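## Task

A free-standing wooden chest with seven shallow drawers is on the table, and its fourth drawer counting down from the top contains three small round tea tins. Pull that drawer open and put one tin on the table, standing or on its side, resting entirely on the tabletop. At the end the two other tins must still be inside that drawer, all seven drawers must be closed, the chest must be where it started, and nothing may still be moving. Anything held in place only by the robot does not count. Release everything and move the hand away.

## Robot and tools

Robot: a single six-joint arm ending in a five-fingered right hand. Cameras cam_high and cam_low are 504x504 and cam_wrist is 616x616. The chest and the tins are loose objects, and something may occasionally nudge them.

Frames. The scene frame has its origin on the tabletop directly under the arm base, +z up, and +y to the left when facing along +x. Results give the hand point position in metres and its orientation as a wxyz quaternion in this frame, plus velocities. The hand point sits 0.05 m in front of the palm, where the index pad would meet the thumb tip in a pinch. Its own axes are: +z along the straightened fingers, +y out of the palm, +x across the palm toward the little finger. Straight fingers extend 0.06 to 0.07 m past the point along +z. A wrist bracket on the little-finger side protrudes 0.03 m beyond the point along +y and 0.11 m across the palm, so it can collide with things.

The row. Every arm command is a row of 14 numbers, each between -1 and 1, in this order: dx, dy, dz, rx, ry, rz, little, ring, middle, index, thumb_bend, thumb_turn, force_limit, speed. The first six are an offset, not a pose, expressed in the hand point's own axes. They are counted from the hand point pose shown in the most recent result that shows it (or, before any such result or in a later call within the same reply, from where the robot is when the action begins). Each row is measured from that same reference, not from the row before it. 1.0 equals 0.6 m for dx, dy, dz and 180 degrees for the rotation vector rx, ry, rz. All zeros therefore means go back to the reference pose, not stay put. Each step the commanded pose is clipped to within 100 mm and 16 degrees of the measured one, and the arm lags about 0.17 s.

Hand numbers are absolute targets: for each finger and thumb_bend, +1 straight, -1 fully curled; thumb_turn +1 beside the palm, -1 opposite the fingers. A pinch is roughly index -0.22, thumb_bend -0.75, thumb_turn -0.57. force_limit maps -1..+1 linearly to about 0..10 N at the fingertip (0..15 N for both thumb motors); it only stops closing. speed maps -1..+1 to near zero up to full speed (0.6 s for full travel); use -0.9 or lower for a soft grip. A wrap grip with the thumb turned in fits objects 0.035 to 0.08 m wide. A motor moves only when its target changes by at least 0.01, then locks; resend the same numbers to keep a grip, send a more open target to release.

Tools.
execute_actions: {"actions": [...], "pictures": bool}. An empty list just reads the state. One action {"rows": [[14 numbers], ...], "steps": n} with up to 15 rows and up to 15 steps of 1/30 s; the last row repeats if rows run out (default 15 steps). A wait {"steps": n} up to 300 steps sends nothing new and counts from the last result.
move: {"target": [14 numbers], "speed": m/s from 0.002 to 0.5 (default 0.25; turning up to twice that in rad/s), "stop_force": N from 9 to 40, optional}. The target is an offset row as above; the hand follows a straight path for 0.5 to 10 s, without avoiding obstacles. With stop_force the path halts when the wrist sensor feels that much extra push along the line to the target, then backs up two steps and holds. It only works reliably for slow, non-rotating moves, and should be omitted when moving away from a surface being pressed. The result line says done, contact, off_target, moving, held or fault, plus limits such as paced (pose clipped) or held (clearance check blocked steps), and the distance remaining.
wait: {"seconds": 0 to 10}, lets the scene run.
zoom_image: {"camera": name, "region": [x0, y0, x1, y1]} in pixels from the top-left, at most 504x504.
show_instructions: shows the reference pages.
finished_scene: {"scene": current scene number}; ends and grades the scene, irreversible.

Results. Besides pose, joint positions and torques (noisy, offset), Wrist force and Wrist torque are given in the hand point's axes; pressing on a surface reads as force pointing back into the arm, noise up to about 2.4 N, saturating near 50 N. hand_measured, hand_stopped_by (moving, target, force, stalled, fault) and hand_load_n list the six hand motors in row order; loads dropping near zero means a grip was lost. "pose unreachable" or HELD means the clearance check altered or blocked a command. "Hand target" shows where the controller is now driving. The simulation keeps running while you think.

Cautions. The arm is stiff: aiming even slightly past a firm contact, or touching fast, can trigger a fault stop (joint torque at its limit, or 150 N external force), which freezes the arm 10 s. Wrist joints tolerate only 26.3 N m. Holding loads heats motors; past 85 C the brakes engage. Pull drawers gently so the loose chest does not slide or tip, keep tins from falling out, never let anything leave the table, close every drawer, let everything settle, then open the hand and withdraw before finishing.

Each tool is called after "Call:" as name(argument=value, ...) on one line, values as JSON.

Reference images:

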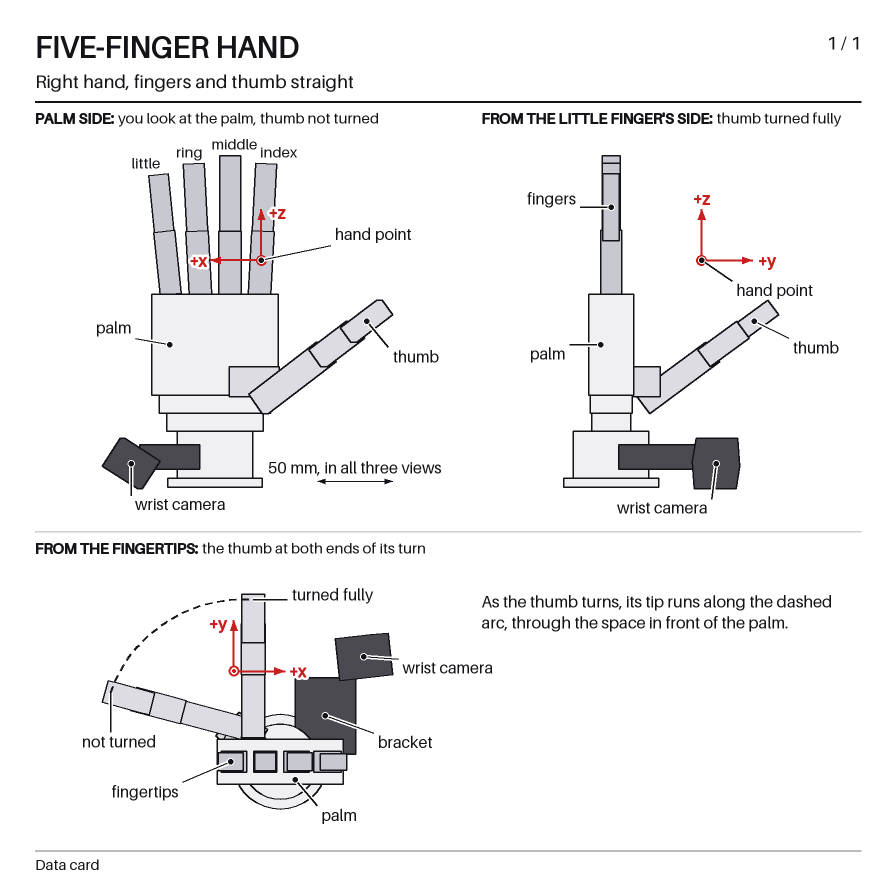

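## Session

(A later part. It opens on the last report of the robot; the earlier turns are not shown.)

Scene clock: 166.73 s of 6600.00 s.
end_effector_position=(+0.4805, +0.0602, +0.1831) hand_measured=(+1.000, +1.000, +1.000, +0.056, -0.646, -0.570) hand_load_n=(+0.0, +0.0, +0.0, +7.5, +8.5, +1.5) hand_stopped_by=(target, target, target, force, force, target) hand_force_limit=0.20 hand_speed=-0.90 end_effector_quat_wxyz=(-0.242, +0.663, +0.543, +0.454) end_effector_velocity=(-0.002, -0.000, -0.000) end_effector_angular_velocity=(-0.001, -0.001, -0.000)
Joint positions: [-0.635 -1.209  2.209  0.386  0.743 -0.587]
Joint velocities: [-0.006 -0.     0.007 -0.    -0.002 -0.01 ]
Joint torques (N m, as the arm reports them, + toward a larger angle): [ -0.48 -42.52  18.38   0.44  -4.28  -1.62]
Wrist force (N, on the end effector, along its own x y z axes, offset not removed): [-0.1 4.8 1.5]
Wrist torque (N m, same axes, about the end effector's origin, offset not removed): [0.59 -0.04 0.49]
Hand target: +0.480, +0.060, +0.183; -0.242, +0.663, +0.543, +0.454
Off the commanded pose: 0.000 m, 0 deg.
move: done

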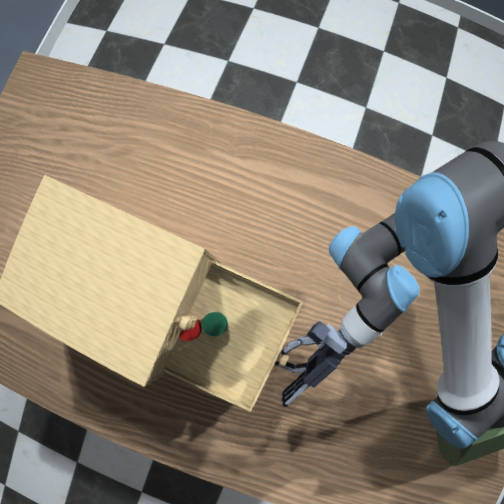

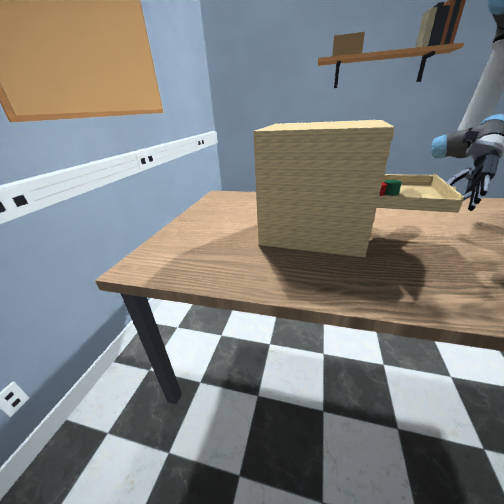

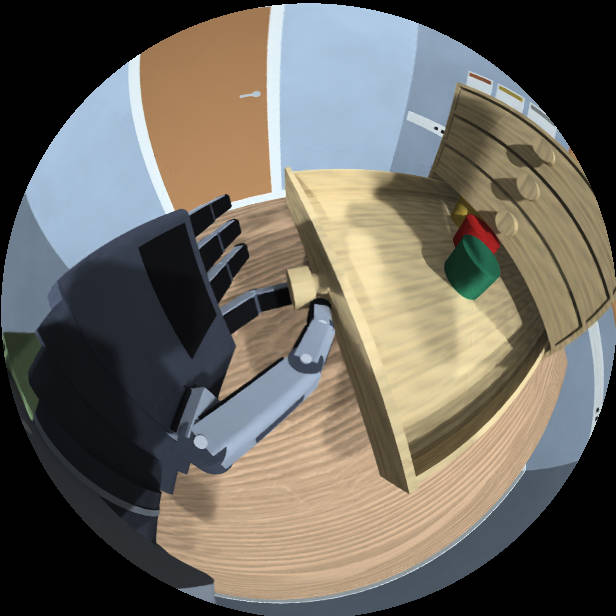

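Call:
move(target=[0.001,-0.032,-0.01,0,0,0,1,1,1,-0.3,-0.85,-0.57,0.2,-0.9], speed=0.03, stop_force=12)

Call:
execute_actions(actions=[{"rows":[[0,0,0,0,0,0,1,1,1,0.45,-0.4,-0.57,-0.7,-0.3]],"steps":15}])

Scene clock: 183.10 s of 6600.00 s.
end_effector_position=(+0.4607, +0.0612, +0.1832) hand_measured=(+1.000, +1.000, +1.000, +0.056, -0.646, -0.570) hand_load_n=(+0.0, +0.0, +0.0, +7.5, +8.5, +1.5) hand_stopped_by=(target, target, target, force, force, target) hand_force_limit=0.20 hand_speed=-0.90 end_effector_quat_wxyz=(-0.242, +0.663, +0.543, +0.454) end_effector_velocity=(-0.002, -0.001, -0.000) end_effector_angular_velocity=(-0.001, -0.001, -0.001)
Joint positions: [-0.68  -1.212  2.268  0.378  0.736 -0.653]
Joint velocities: [-0.008 -0.     0.008 -0.001 -0.001 -0.011]
Joint torques (N m, as the arm reports them, + toward a larger angle): [  0.05 -34.38  17.91   0.68  -4.15  -1.98]
Wrist force (N, on the end effector, along its own x y z axes, offset not removed): [0.1 -0.5 3.9]
Wrist torque (N m, same axes, about the end effector's origin, offset not removed): [-0.31 -0.04 0.39]
Hand target: +0.460, +0.061, +0.183; -0.242, +0.663, +0.543, +0.454
Off the commanded pose: 0.000 m, 0 deg.
After step 90, 12.37 s passed at rest.
move: done

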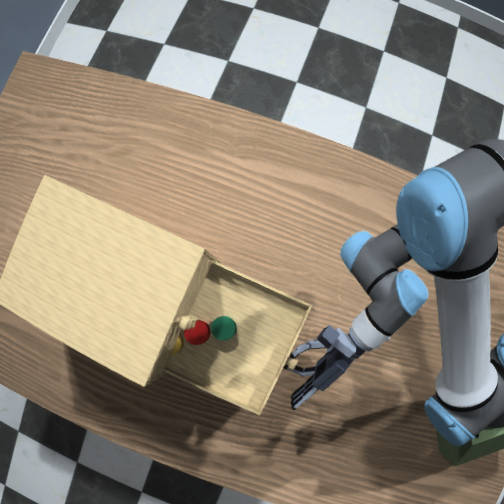

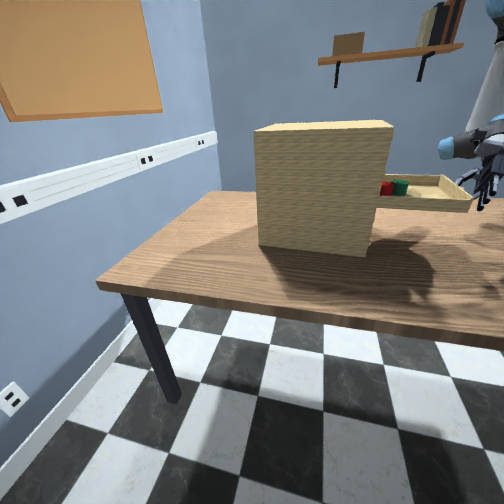

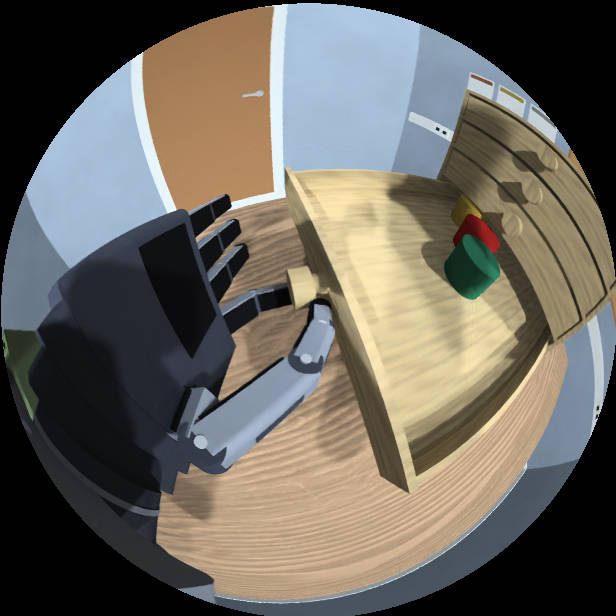

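Scene clock: 183.60 s of 6600.00 s.
end_effector_position=(+0.4607, +0.0611, +0.1832) hand_measured=(+1.000, +1.000, +1.000, +0.450, -0.402, -0.570) hand_load_n=(+0.0, +0.0, +0.0, +0.0, -1.0, +0.5) hand_stopped_by=(target, target, target, moving, moving, target) hand_force_limit=-0.70 hand_speed=-0.30 end_effector_quat_wxyz=(-0.242, +0.664, +0.543, +0.454) end_effector_velocity=(+0.001, -0.001, -0.000) end_effector_angular_velocity=(-0.002, -0.002, -0.000)
Joint positions: [-0.68  -1.212  2.268  0.378  0.736 -0.653]
Joint velocities: [ 0.     0.    -0.003  0.    -0.    -0.   ]
Joint torques (N m, as the arm reports them, + toward a larger angle): [ 25.49 -35.7  -11.82   0.73  -2.01   1.75]
Wrist force (N, on the end effector, along its own x y z axes, offset not removed): [0.8 -1.4 -0.3]
Wrist torque (N m, same axes, about the end effector's origin, offset not removed): [0.01 0.16 0.39]
Hand target: +0.461, +0.061, +0.183; -0.242, +0.663, +0.543, +0.454
Off the commanded pose: 0.000 m, 0 deg.
Steps of this call (steps 1 to 15: all 15 steps of this action). Readings (end_effector_position | what the end effector reports):
1: (+0.4606, +0.0612, +0.1832) | hand_measured=(+1.000, +1.000, +1.000, +0.056, -0.646, -0.570) hand_load_n=(+0.0, +0.0, +0.0, +7.5, +8.5, +1.5) hand_stopped_by=(target, target, target, moving, moving, target) hand_force_limit=-0.70 hand_speed=-0.30
2: (+0.4606, +0.0612, +0.1832) | hand_measured=(+1.000, +1.000, +1.000, +0.056, -0.646, -0.570) hand_load_n=(+0.0, +0.0, +0.0, +7.5, +8.5, +1.5) hand_stopped_by=(target, target, target, moving, moving, target) hand_force_limit=-0.70 hand_speed=-0.30
4: (+0.4606, +0.0612, +0.1832) | hand_measured=(+1.000, +1.000, +1.000, +0.090, -0.626, -0.570) hand_load_n=(+0.0, +0.0, +0.0, +2.0, +3.5, +1.0) hand_stopped_by=(target, target, target, moving, moving, target) hand_force_limit=-0.70 hand_speed=-0.30
8: (+0.4606, +0.0612, +0.1832) | hand_measured=(+1.000, +1.000, +1.000, +0.246, -0.532, -0.570) hand_load_n=(+0.0, +0.0, +0.0, +0.0, -1.0, +0.5) hand_stopped_by=(target, target, target, moving, moving, target) hand_force_limit=-0.70 hand_speed=-0.30
15: the state above

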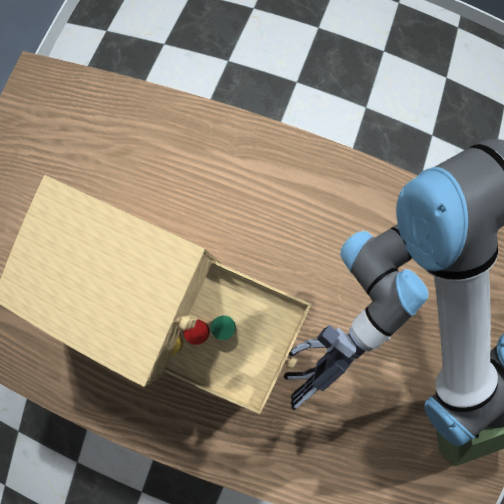

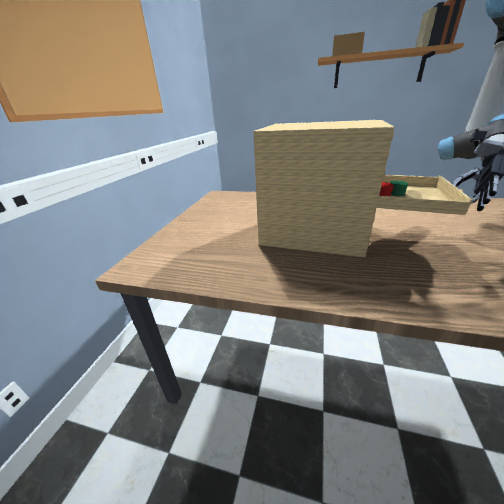

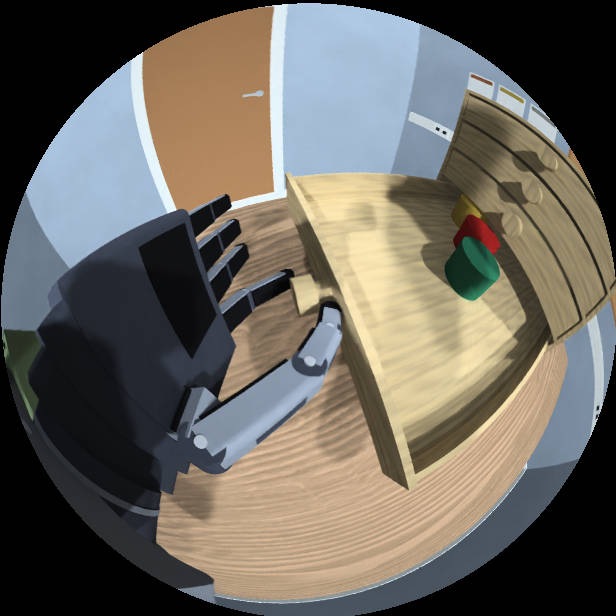

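Call:
move(target=[-0.004,-0.056,-0.042,0,0,0,1,1,1,0.45,-0.3,-0.57,-0.7,0.3], speed=0.05)

Call:
move(target=[0.21,0.06,-0.10,0,0,0,1,1,1,0.45,-0.3,-0.57,-0.7,0.3], speed=0.25)

Call:
move(target=[0.05,0.05,0.0,0.278,-0.173,-0.374,1,1,1,0.6,-0.2,-0.57,-0.7,0.3], speed=0.4)

Scene clock: 187.47 s of 6600.00 s.
end_effector_position=(+0.4208, +0.0493, +0.1871) hand_measured=(+1.000, +1.000, +1.000, +0.450, -0.300, -0.570) hand_load_n=(+0.0, +0.0, +0.0, +0.0, +0.0, +0.0) hand_stopped_by=(target, target, target, target, target, target) hand_force_limit=-0.70 hand_speed=0.30 end_effector_quat_wxyz=(-0.242, +0.664, +0.543, +0.454) end_effector_velocity=(-0.002, -0.001, -0.000) end_effector_angular_velocity=(+0.001, -0.001, +0.002)
Joint positions: [-0.839 -1.212  2.389  0.434  0.729 -0.891]
Joint velocities: [-0.012  0.003  0.006  0.007  0.    -0.02 ]
Joint torques (N m, as the arm reports them, + toward a larger angle): [ -2.03 -13.63  19.28   4.72  -1.3   -1.92]
Wrist force (N, on the end effector, along its own x y z axes, offset not removed): [1.4 2.0 1.0]
Wrist torque (N m, same axes, about the end effector's origin, offset not removed): [0.25 0.03 0.36]
Hand target: +0.421, +0.049, +0.187; -0.242, +0.664, +0.543, +0.454
Off the commanded pose: 0.000 m, 0 deg.
move: done

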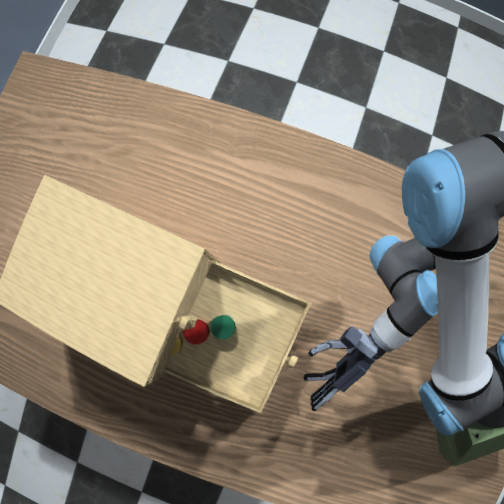

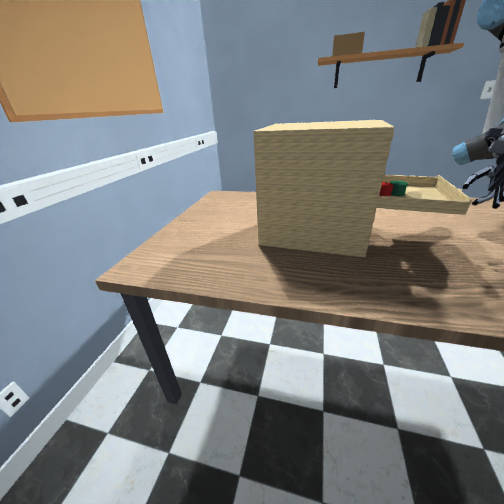

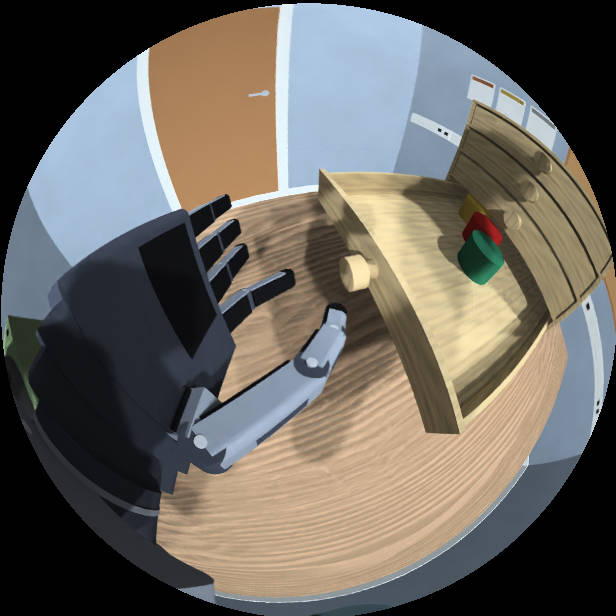

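Scene clock: 188.73 s of 6600.00 s.
end_effector_position=(+0.4340, +0.0533, +0.3304) hand_measured=(+1.000, +1.000, +1.000, +0.450, -0.300, -0.570) hand_load_n=(+0.0, +0.0, +0.0, +0.0, +0.0, +0.0) hand_stopped_by=(target, target, target, target, target, target) hand_force_limit=-0.70 hand_speed=0.30 end_effector_quat_wxyz=(-0.242, +0.664, +0.543, +0.454) end_effector_velocity=(+0.000, -0.001, +0.003) end_effector_angular_velocity=(-0.002, -0.000, +0.001)
Joint positions: [-0.654 -1.695  2.363  0.738  0.74  -0.614]
Joint velocities: [ 0.001 -0.009 -0.003  0.01   0.002  0.001]
Joint torques (N m, as the arm reports them, + toward a larger angle): [ 21.57 -33.19 -19.61   4.81   1.13   1.68]
Wrist force (N, on the end effector, along its own x y z axes, offset not removed): [3.2 1.2 2.6]
Wrist torque (N m, same axes, about the end effector's origin, offset not removed): [0.01 -0.25 0.46]
Hand target: +0.434, +0.053, +0.331; -0.242, +0.664, +0.543, +0.454
Off the commanded pose: 0.000 m, 0 deg.
move: done

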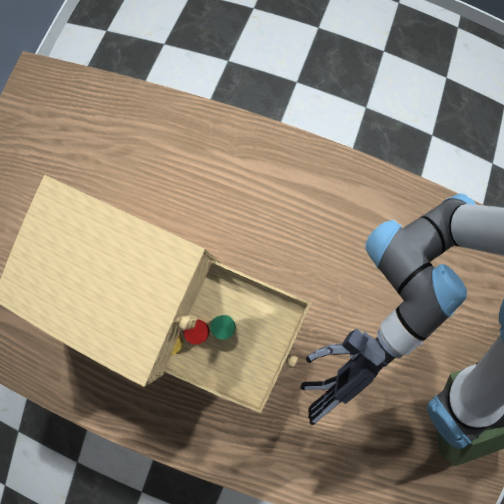

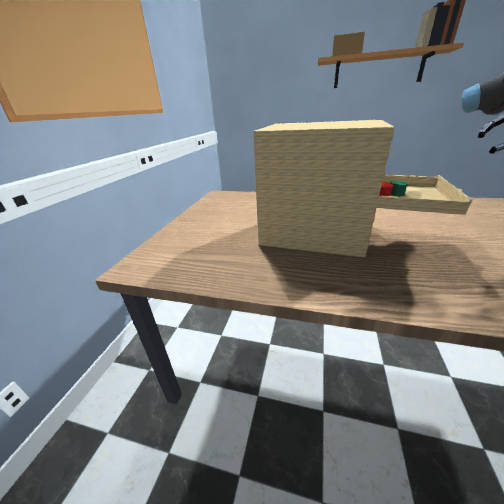

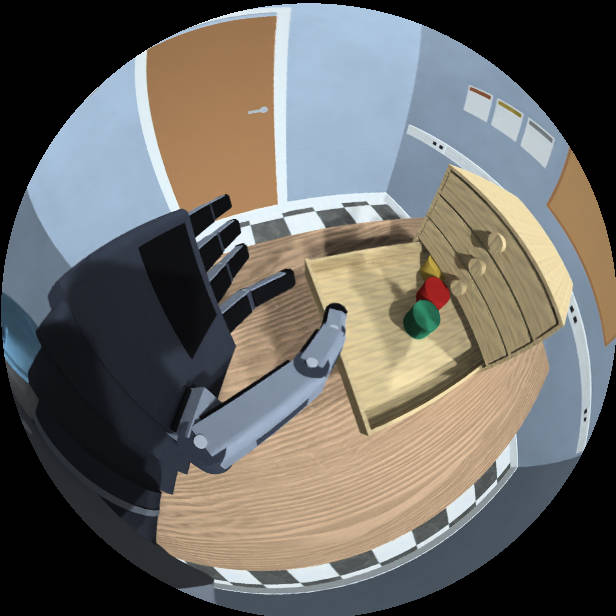

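Scene clock: 191.30 s of 6600.00 s.
end_effector_position=(+0.4620, +0.0593, +0.3616) hand_measured=(+1.000, +1.000, +1.000, +0.600, -0.200, -0.570) hand_load_n=(+0.0, +0.0, +0.0, +0.0, +0.0, +0.0) hand_stopped_by=(target, target, target, target, target, target) hand_force_limit=-0.70 hand_speed=0.30 end_effector_quat_wxyz=(-0.060, +0.200, +0.975, +0.075) end_effector_velocity=(+0.001, -0.000, +0.000) end_effector_angular_velocity=(-0.010, -0.002, +0.009)
Joint positions: [ 0.09  -1.459  1.779  1.058  1.901 -1.083]
Joint velocities: [ 0.006  0.004 -0.004  0.002  0.012 -0.002]
Joint torques (N m, as the arm reports them, + toward a larger angle): [ 27.63 -14.47 -28.78   4.44   2.05  -1.79]
Wrist force (N, on the end effector, along its own x y z axes, offset not removed): [1.4 -0.5 1.5]
Wrist torque (N m, same axes, about the end effector's origin, offset not removed): [-0.20 -0.12 0.28]
Hand target: +0.462, +0.059, +0.362; -0.060, +0.199, +0.975, +0.074
Off the commanded pose: 0.000 m, 0 deg.
move: done

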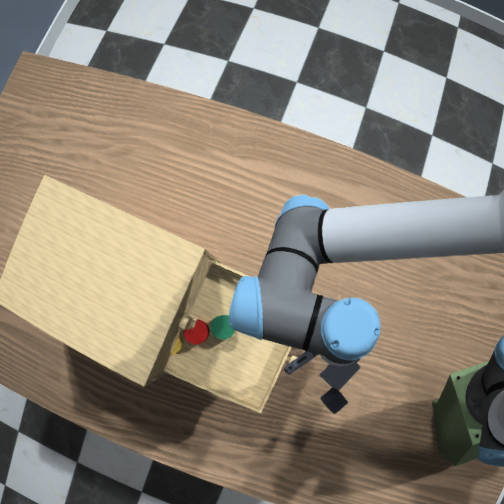

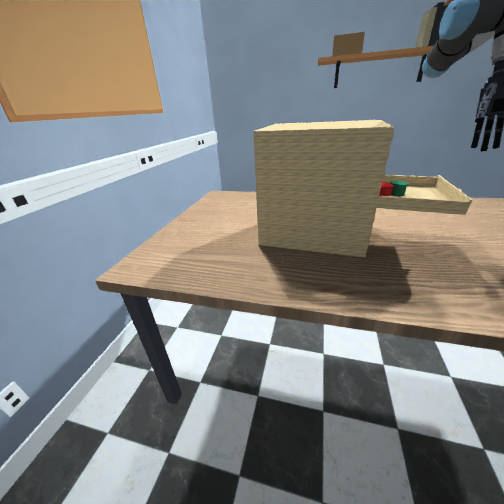

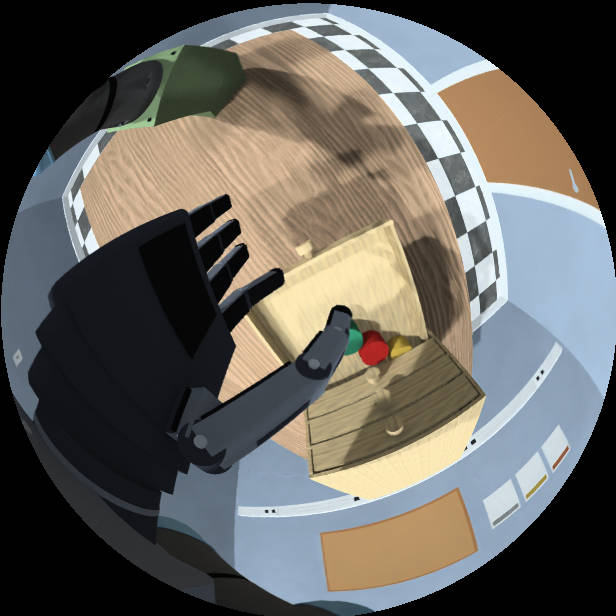

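Call:
move(target=[-0.253,0.066,0.127,0.279,-0.173,-0.374,1,1,1,0.6,-0.2,-0.57,-0.7,0.3], speed=0.3)

Call:
zoom_image(camera="cam_high", region=[150, 250, 310, 410])

Scene clock: 197.83 s of 6600.00 s.
end_effector_position=(+0.6098, +0.0502, +0.2694) hand_measured=(+1.000, +1.000, +1.000, +0.600, -0.200, -0.570) hand_load_n=(+0.0, +0.0, +0.0, +0.0, +0.0, +0.0) hand_stopped_by=(target, target, target, target, target, target) hand_force_limit=-0.70 hand_speed=0.30 end_effector_quat_wxyz=(+0.156, -0.379, +0.842, -0.349) end_effector_velocity=(+0.001, +0.000, -0.000) end_effector_angular_velocity=(-0.003, -0.011, +0.008)
Joint positions: [ 0.24  -1.218  1.678 -0.006  2.597 -2.895]
Joint velocities: [-0.002 -0.008  0.014 -0.032 -0.008 -0.025]
Joint torques (N m, as the arm reports them, + toward a larger angle): [  6.62 -42.38  -0.38  -1.54  -2.55  -1.93]
Wrist force (N, on the end effector, along its own x y z axes, offset not removed): [0.3 1.3 -0.4]
Wrist torque (N m, same axes, about the end effector's origin, offset not removed): [0.20 0.23 0.26]
Hand target: +0.610, +0.050, +0.269; +0.156, -0.380, +0.842, -0.349
Off the commanded pose: 0.000 m, 0 deg.
After step 90, 0.23 s passed at rest.
move: done

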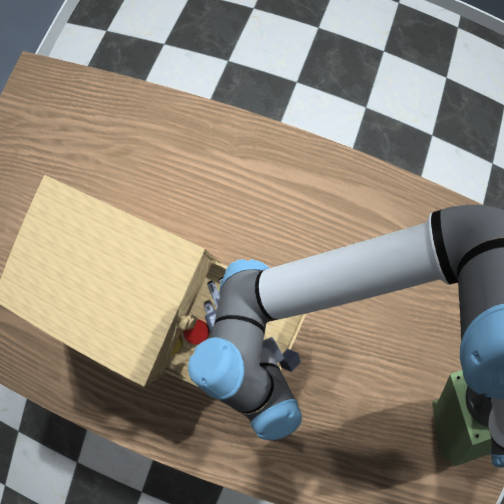

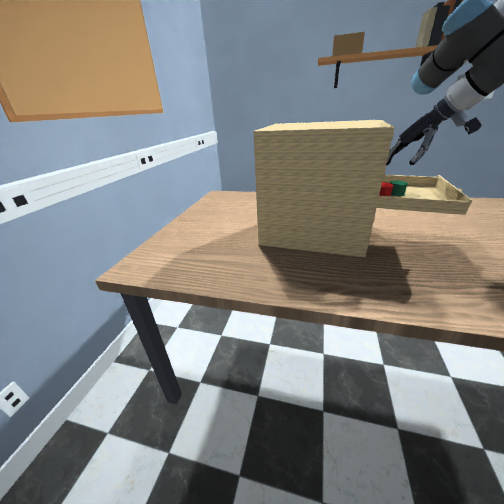

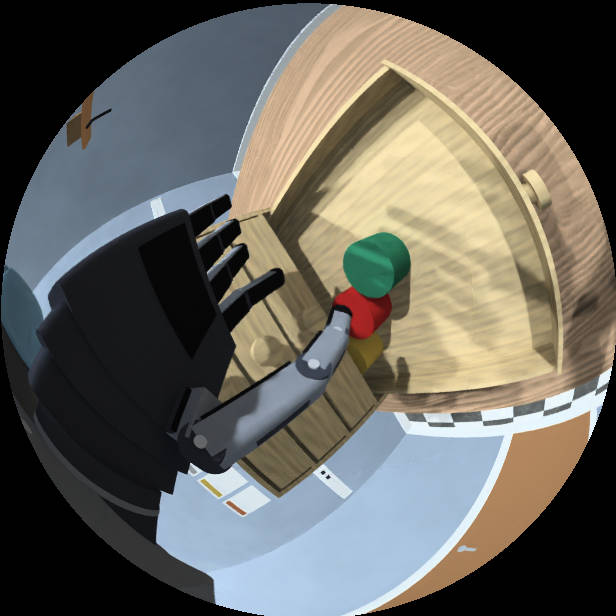

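Region (150, 250, 310, 410) of cam_high's 504x504 image, scaled by 3.150, with more detail than that image has.

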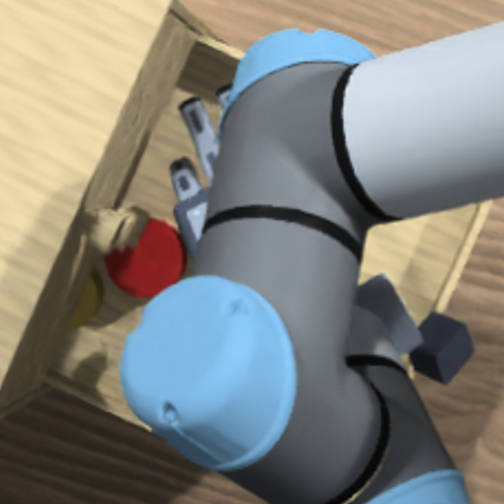

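Call:
move(target=[0,0.047,0.047,0.083,0,0,1,1,1,0.65,-0.05,-0.57,-0.7,0.3], speed=0.1)

Call:
zoom_image(camera="cam_low", region=[360, 100, 500, 240])

Scene clock: 203.93 s of 6600.00 s.
end_effector_position=(+0.6097, +0.0502, +0.2296) hand_measured=(+1.000, +1.000, +1.000, +0.650, -0.050, -0.570) hand_load_n=(+0.0, +0.0, +0.0, +0.0, +0.0, +0.0) hand_stopped_by=(target, target, target, target, target, target) hand_force_limit=-0.70 hand_speed=0.30 end_effector_quat_wxyz=(+0.203, -0.356, +0.790, -0.455) end_effector_velocity=(+0.001, +0.000, -0.002) end_effector_angular_velocity=(-0.011, -0.014, +0.001)
Joint positions: [ 0.226 -1.229  1.957 -0.779  2.591 -3.33 ]
Joint velocities: [-0.     0.003  0.016 -0.051 -0.005 -0.028]
Joint torques (N m, as the arm reports them, + toward a larger angle): [  5.21 -17.02   2.78  -2.79  -2.77  -1.64]
Wrist force (N, on the end effector, along its own x y z axes, offset not removed): [0.4 1.0 -1.6]
Wrist torque (N m, same axes, about the end effector's origin, offset not removed): [0.35 0.16 0.25]
Hand target: +0.610, +0.050, +0.229; +0.204, -0.356, +0.790, -0.456
Off the commanded pose: 0.000 m, 0 deg.
After step 90, 1.37 s passed at rest.
move: done

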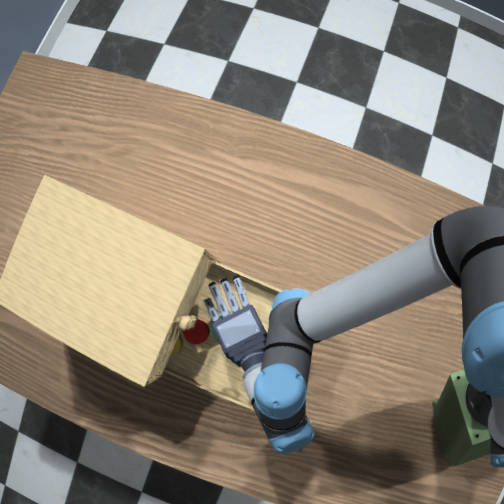

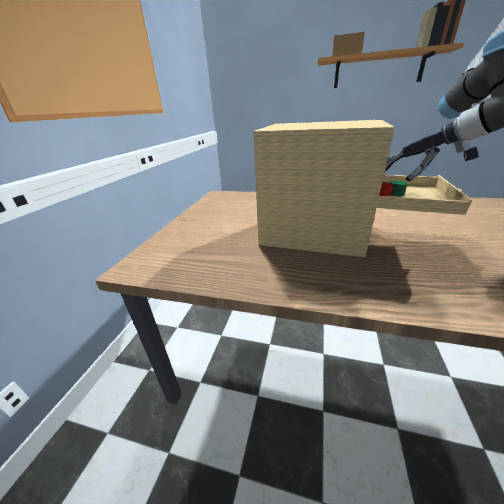

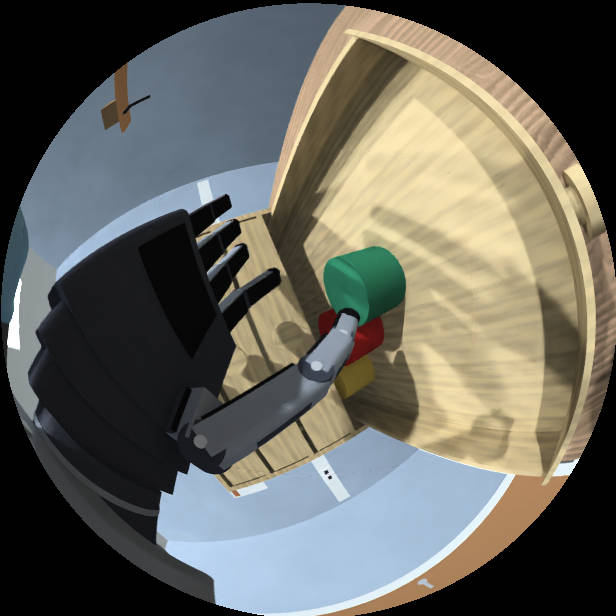

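Region (360, 100, 500, 240) of cam_low's 504x504 image, scaled by 3.600, with more detail than that image has.

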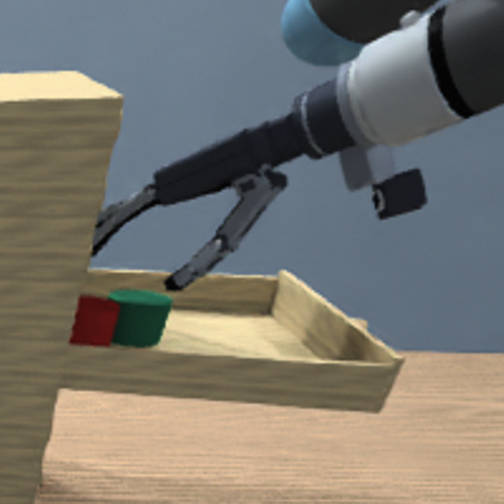

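Call:
move(target=[0,0.028,0.001,0,0,0,1,1,1,0.8,-0.05,-0.57,-0.7,0.3], speed=0.03, stop_force=9)

Call:
zoom_image(camera="cam_low", region=[360, 130, 460, 230])

Call:
zoom_image(camera="cam_wrist", region=[220, 180, 460, 400])

Scene clock: 208.90 s of 6600.00 s.
end_effector_position=(+0.6039, +0.0554, +0.2151) hand_measured=(+1.000, +1.000, +1.000, +0.800, -0.050, -0.570) hand_load_n=(+0.0, +0.0, +0.0, +0.0, +0.0, +0.0) hand_stopped_by=(target, target, target, target, target, target) hand_force_limit=-0.70 hand_speed=0.30 end_effector_quat_wxyz=(+0.203, -0.356, +0.790, -0.455) end_effector_velocity=(-0.001, +0.001, -0.002) end_effector_angular_velocity=(+0.000, -0.001, -0.000)
Joint positions: [ 0.221 -1.204  1.977 -0.823  2.586 -3.33 ]
Joint velocities: [-0.     0.004  0.003 -0.008 -0.001  0.   ]
Joint torques (N m, as the arm reports them, + toward a larger angle): [  4.87 -16.25   3.38  -2.65  -2.92   1.81]
Wrist force (N, on the end effector, along its own x y z axes, offset not removed): [1.3 -0.6 1.2]
Wrist torque (N m, same axes, about the end effector's origin, offset not removed): [-0.27 -0.07 0.26]
Hand target: +0.604, +0.055, +0.215; +0.203, -0.356, +0.790, -0.455
Off the commanded pose: 0.000 m, 0 deg.
After step 90, 1.10 s passed at rest.
move: done

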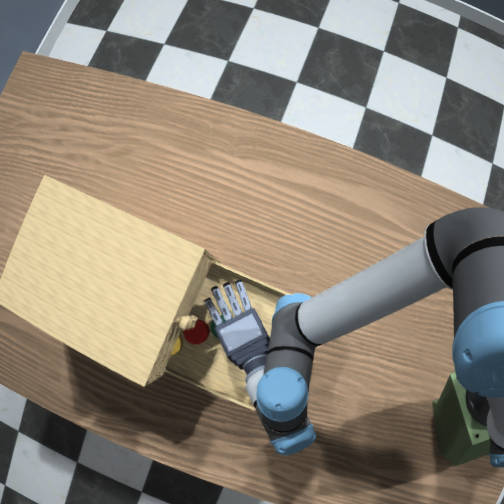

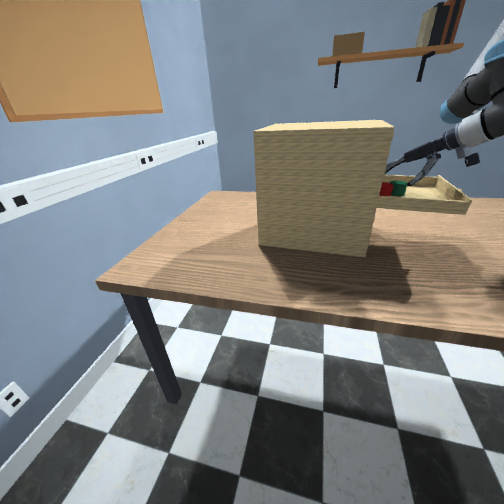

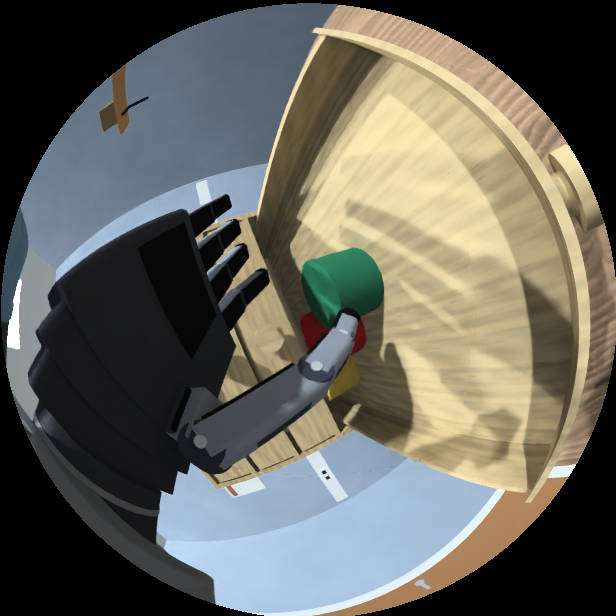

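Region (360, 130, 460, 230) of cam_low's 504x504 image, scaled by 5.040, with more detail than that image has.

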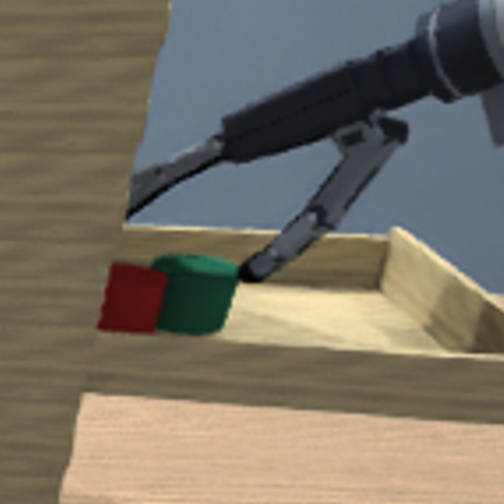

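Region (220, 180, 460, 400) of cam_wrist's 616x616 image, scaled by 2.100, with more detail than that image has; it fills the top 462 rows of this view, and the rest is white.

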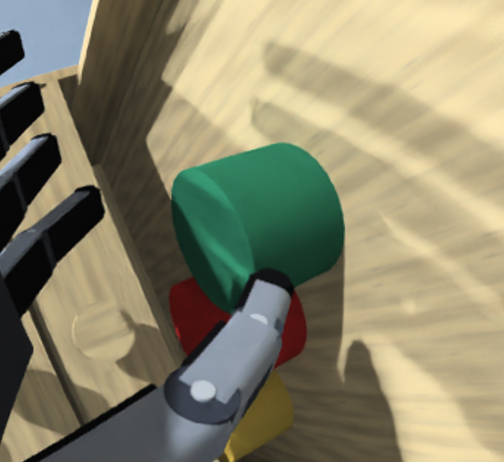

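Call:
move(target=[0,0.036,0.021,0,0,0,1,1,1,0.7,-0.05,-0.57,-0.7,0.3], speed=0.02, stop_force=9)

Call:
zoom_image(camera="cam_low", region=[360, 130, 460, 230])

Call:
zoom_image(camera="cam_wrist", region=[220, 180, 460, 400])

Scene clock: 213.97 s of 6600.00 s.
end_effector_position=(+0.6039, +0.0554, +0.1903) hand_measured=(+1.000, +1.000, +1.000, +0.700, -0.050, -0.570) hand_load_n=(+0.0, +0.0, +0.0, +0.0, +0.0, +0.0) hand_stopped_by=(target, target, target, target, target, target) hand_force_limit=-0.70 hand_speed=0.30 end_effector_quat_wxyz=(+0.203, -0.356, +0.790, -0.455) end_effector_velocity=(+0.000, -0.001, -0.002) end_effector_angular_velocity=(-0.000, -0.000, -0.001)
Joint positions: [ 0.192 -1.164  1.99  -0.873  2.557 -3.327]
Joint velocities: [-0.004  0.004  0.001 -0.005 -0.003 -0.   ]
Joint torques (N m, as the arm reports them, + toward a larger angle): [  5.71 -16.27   5.35  -2.59  -2.88   1.79]
Wrist force (N, on the end effector, along its own x y z axes, offset not removed): [0.6 -0.5 1.6]
Wrist torque (N m, same axes, about the end effector's origin, offset not removed): [-0.10 0.17 0.27]
Hand target: +0.604, +0.055, +0.190; +0.203, -0.356, +0.790, -0.455
Off the commanded pose: 0.000 m, 0 deg.
After step 90, 0.53 s passed at rest.
move: done

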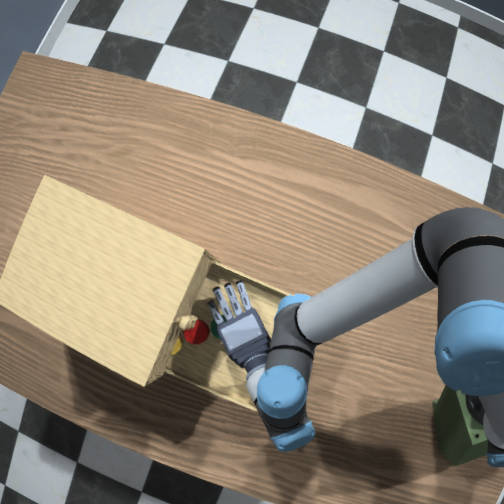

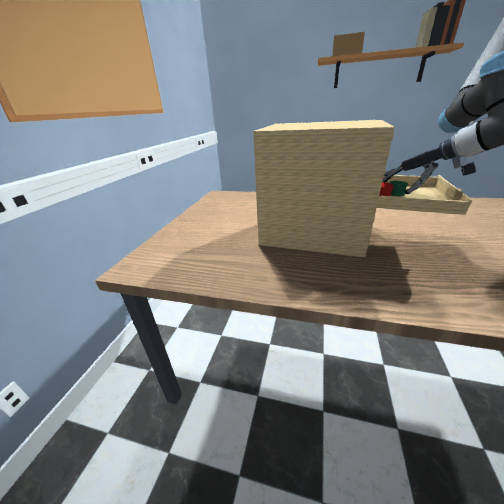

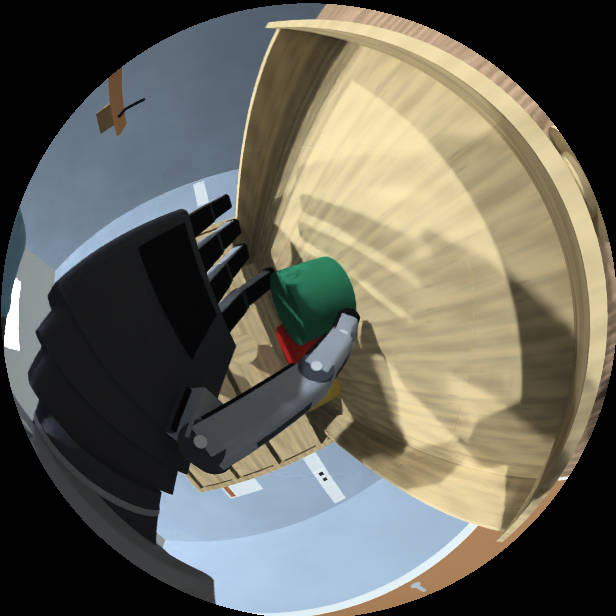

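Region (360, 130, 460, 230) of cam_low's 504x504 image, scaled by 5.040, with more detail than that image has.

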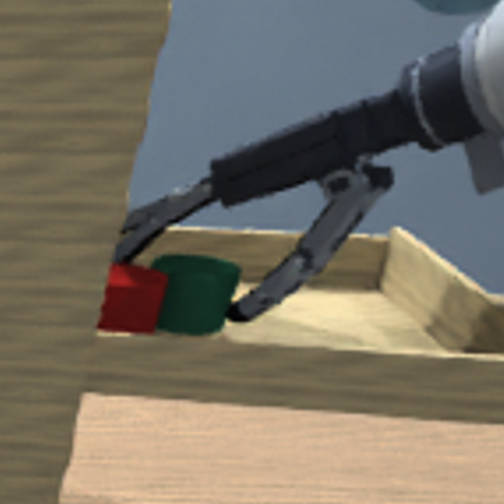

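Region (220, 180, 460, 400) of cam_wrist's 616x616 image, scaled by 2.100, with more detail than that image has; it fills the top 462 rows of this view, and the rest is white.

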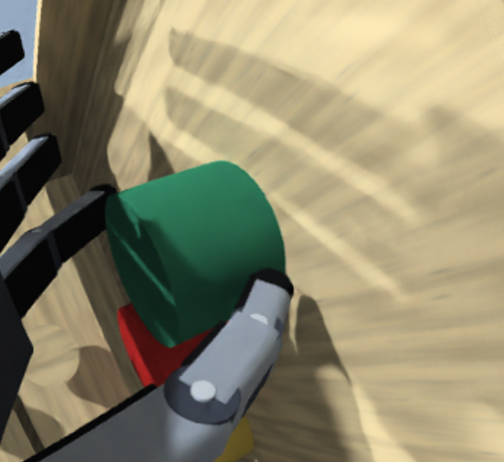

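Call:
move(target=[0,0,0,-0.067,0,0,1,1,1,0.85,-0.05,-0.57,-0.7,0.3], speed=0.05)

Call:
zoom_image(camera="cam_low", region=[360, 130, 460, 230])

Call:
zoom_image(camera="cam_wrist", region=[220, 180, 460, 400])

Scene clock: 219.23 s of 6600.00 s.
end_effector_position=(+0.6039, +0.0553, +0.1904) hand_measured=(+1.000, +1.000, +1.000, +0.850, -0.050, -0.570) hand_load_n=(+0.0, +0.0, +0.0, +0.0, +0.0, +0.0) hand_stopped_by=(target, target, target, target, target, target) hand_force_limit=-0.70 hand_speed=0.30 end_effector_quat_wxyz=(+0.165, -0.375, +0.834, -0.370) end_effector_velocity=(-0.000, -0.001, -0.001) end_effector_angular_velocity=(+0.008, +0.012, -0.001)
Joint positions: [ 0.171 -1.151  1.812 -0.337  2.542 -3.02 ]
Joint velocities: [-0.003  0.003 -0.012  0.033 -0.003  0.019]
Joint torques (N m, as the arm reports them, + toward a larger angle): [  5.87 -17.62 -23.04   2.52  -2.19   1.77]
Wrist force (N, on the end effector, along its own x y z axes, offset not removed): [3.2 2.8 1.3]
Wrist torque (N m, same axes, about the end effector's origin, offset not removed): [0.40 -0.15 0.58]
Hand target: +0.604, +0.055, +0.190; +0.165, -0.376, +0.834, -0.369
Off the commanded pose: 0.000 m, 0 deg.
move: done

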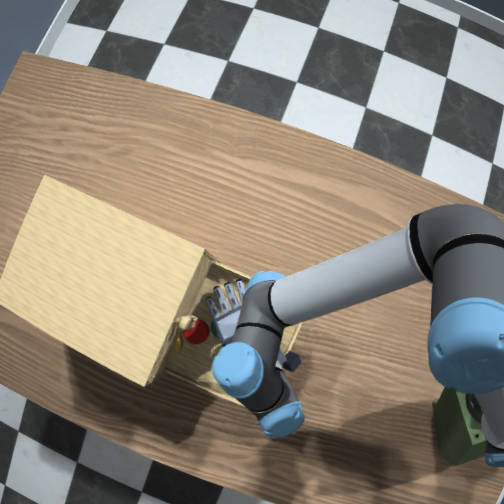

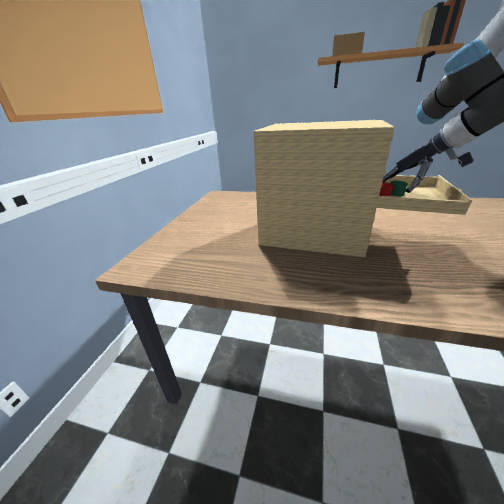

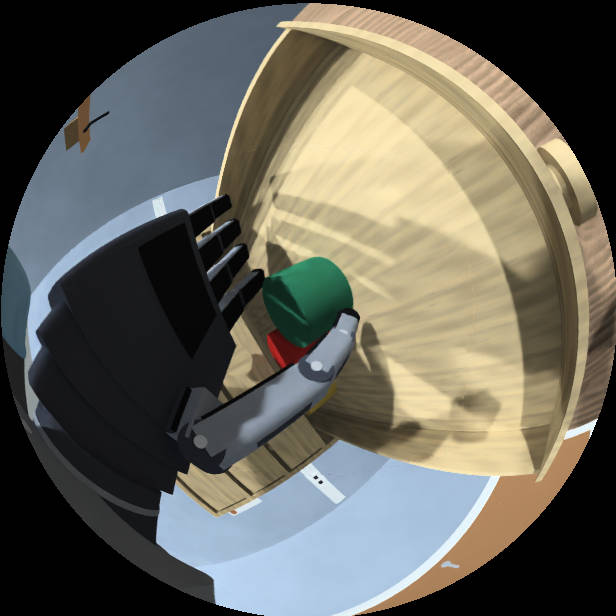

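Region (360, 130, 460, 230) of cam_low's 504x504 image, scaled by 5.040, with more detail than that image has.

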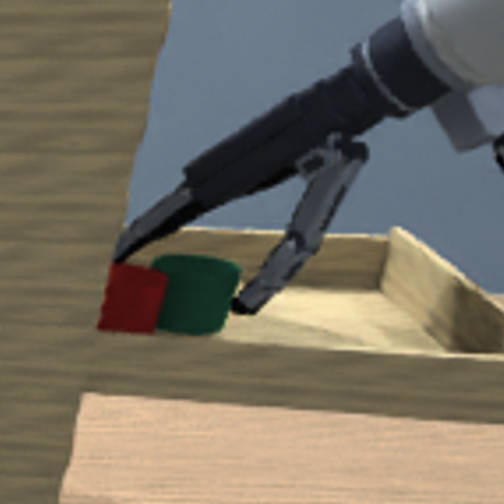

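Region (220, 180, 460, 400) of cam_wrist's 616x616 image, scaled by 2.100, with more detail than that image has; it fills the top 462 rows of this view, and the rest is white.

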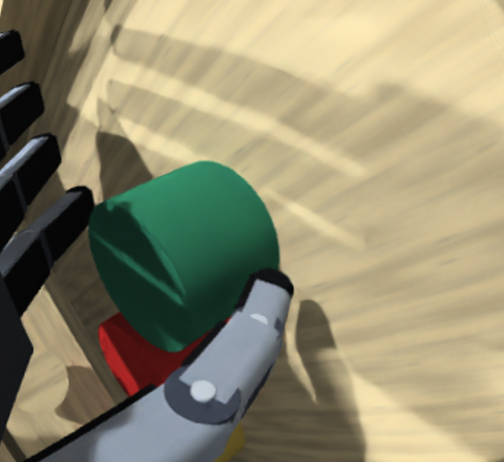

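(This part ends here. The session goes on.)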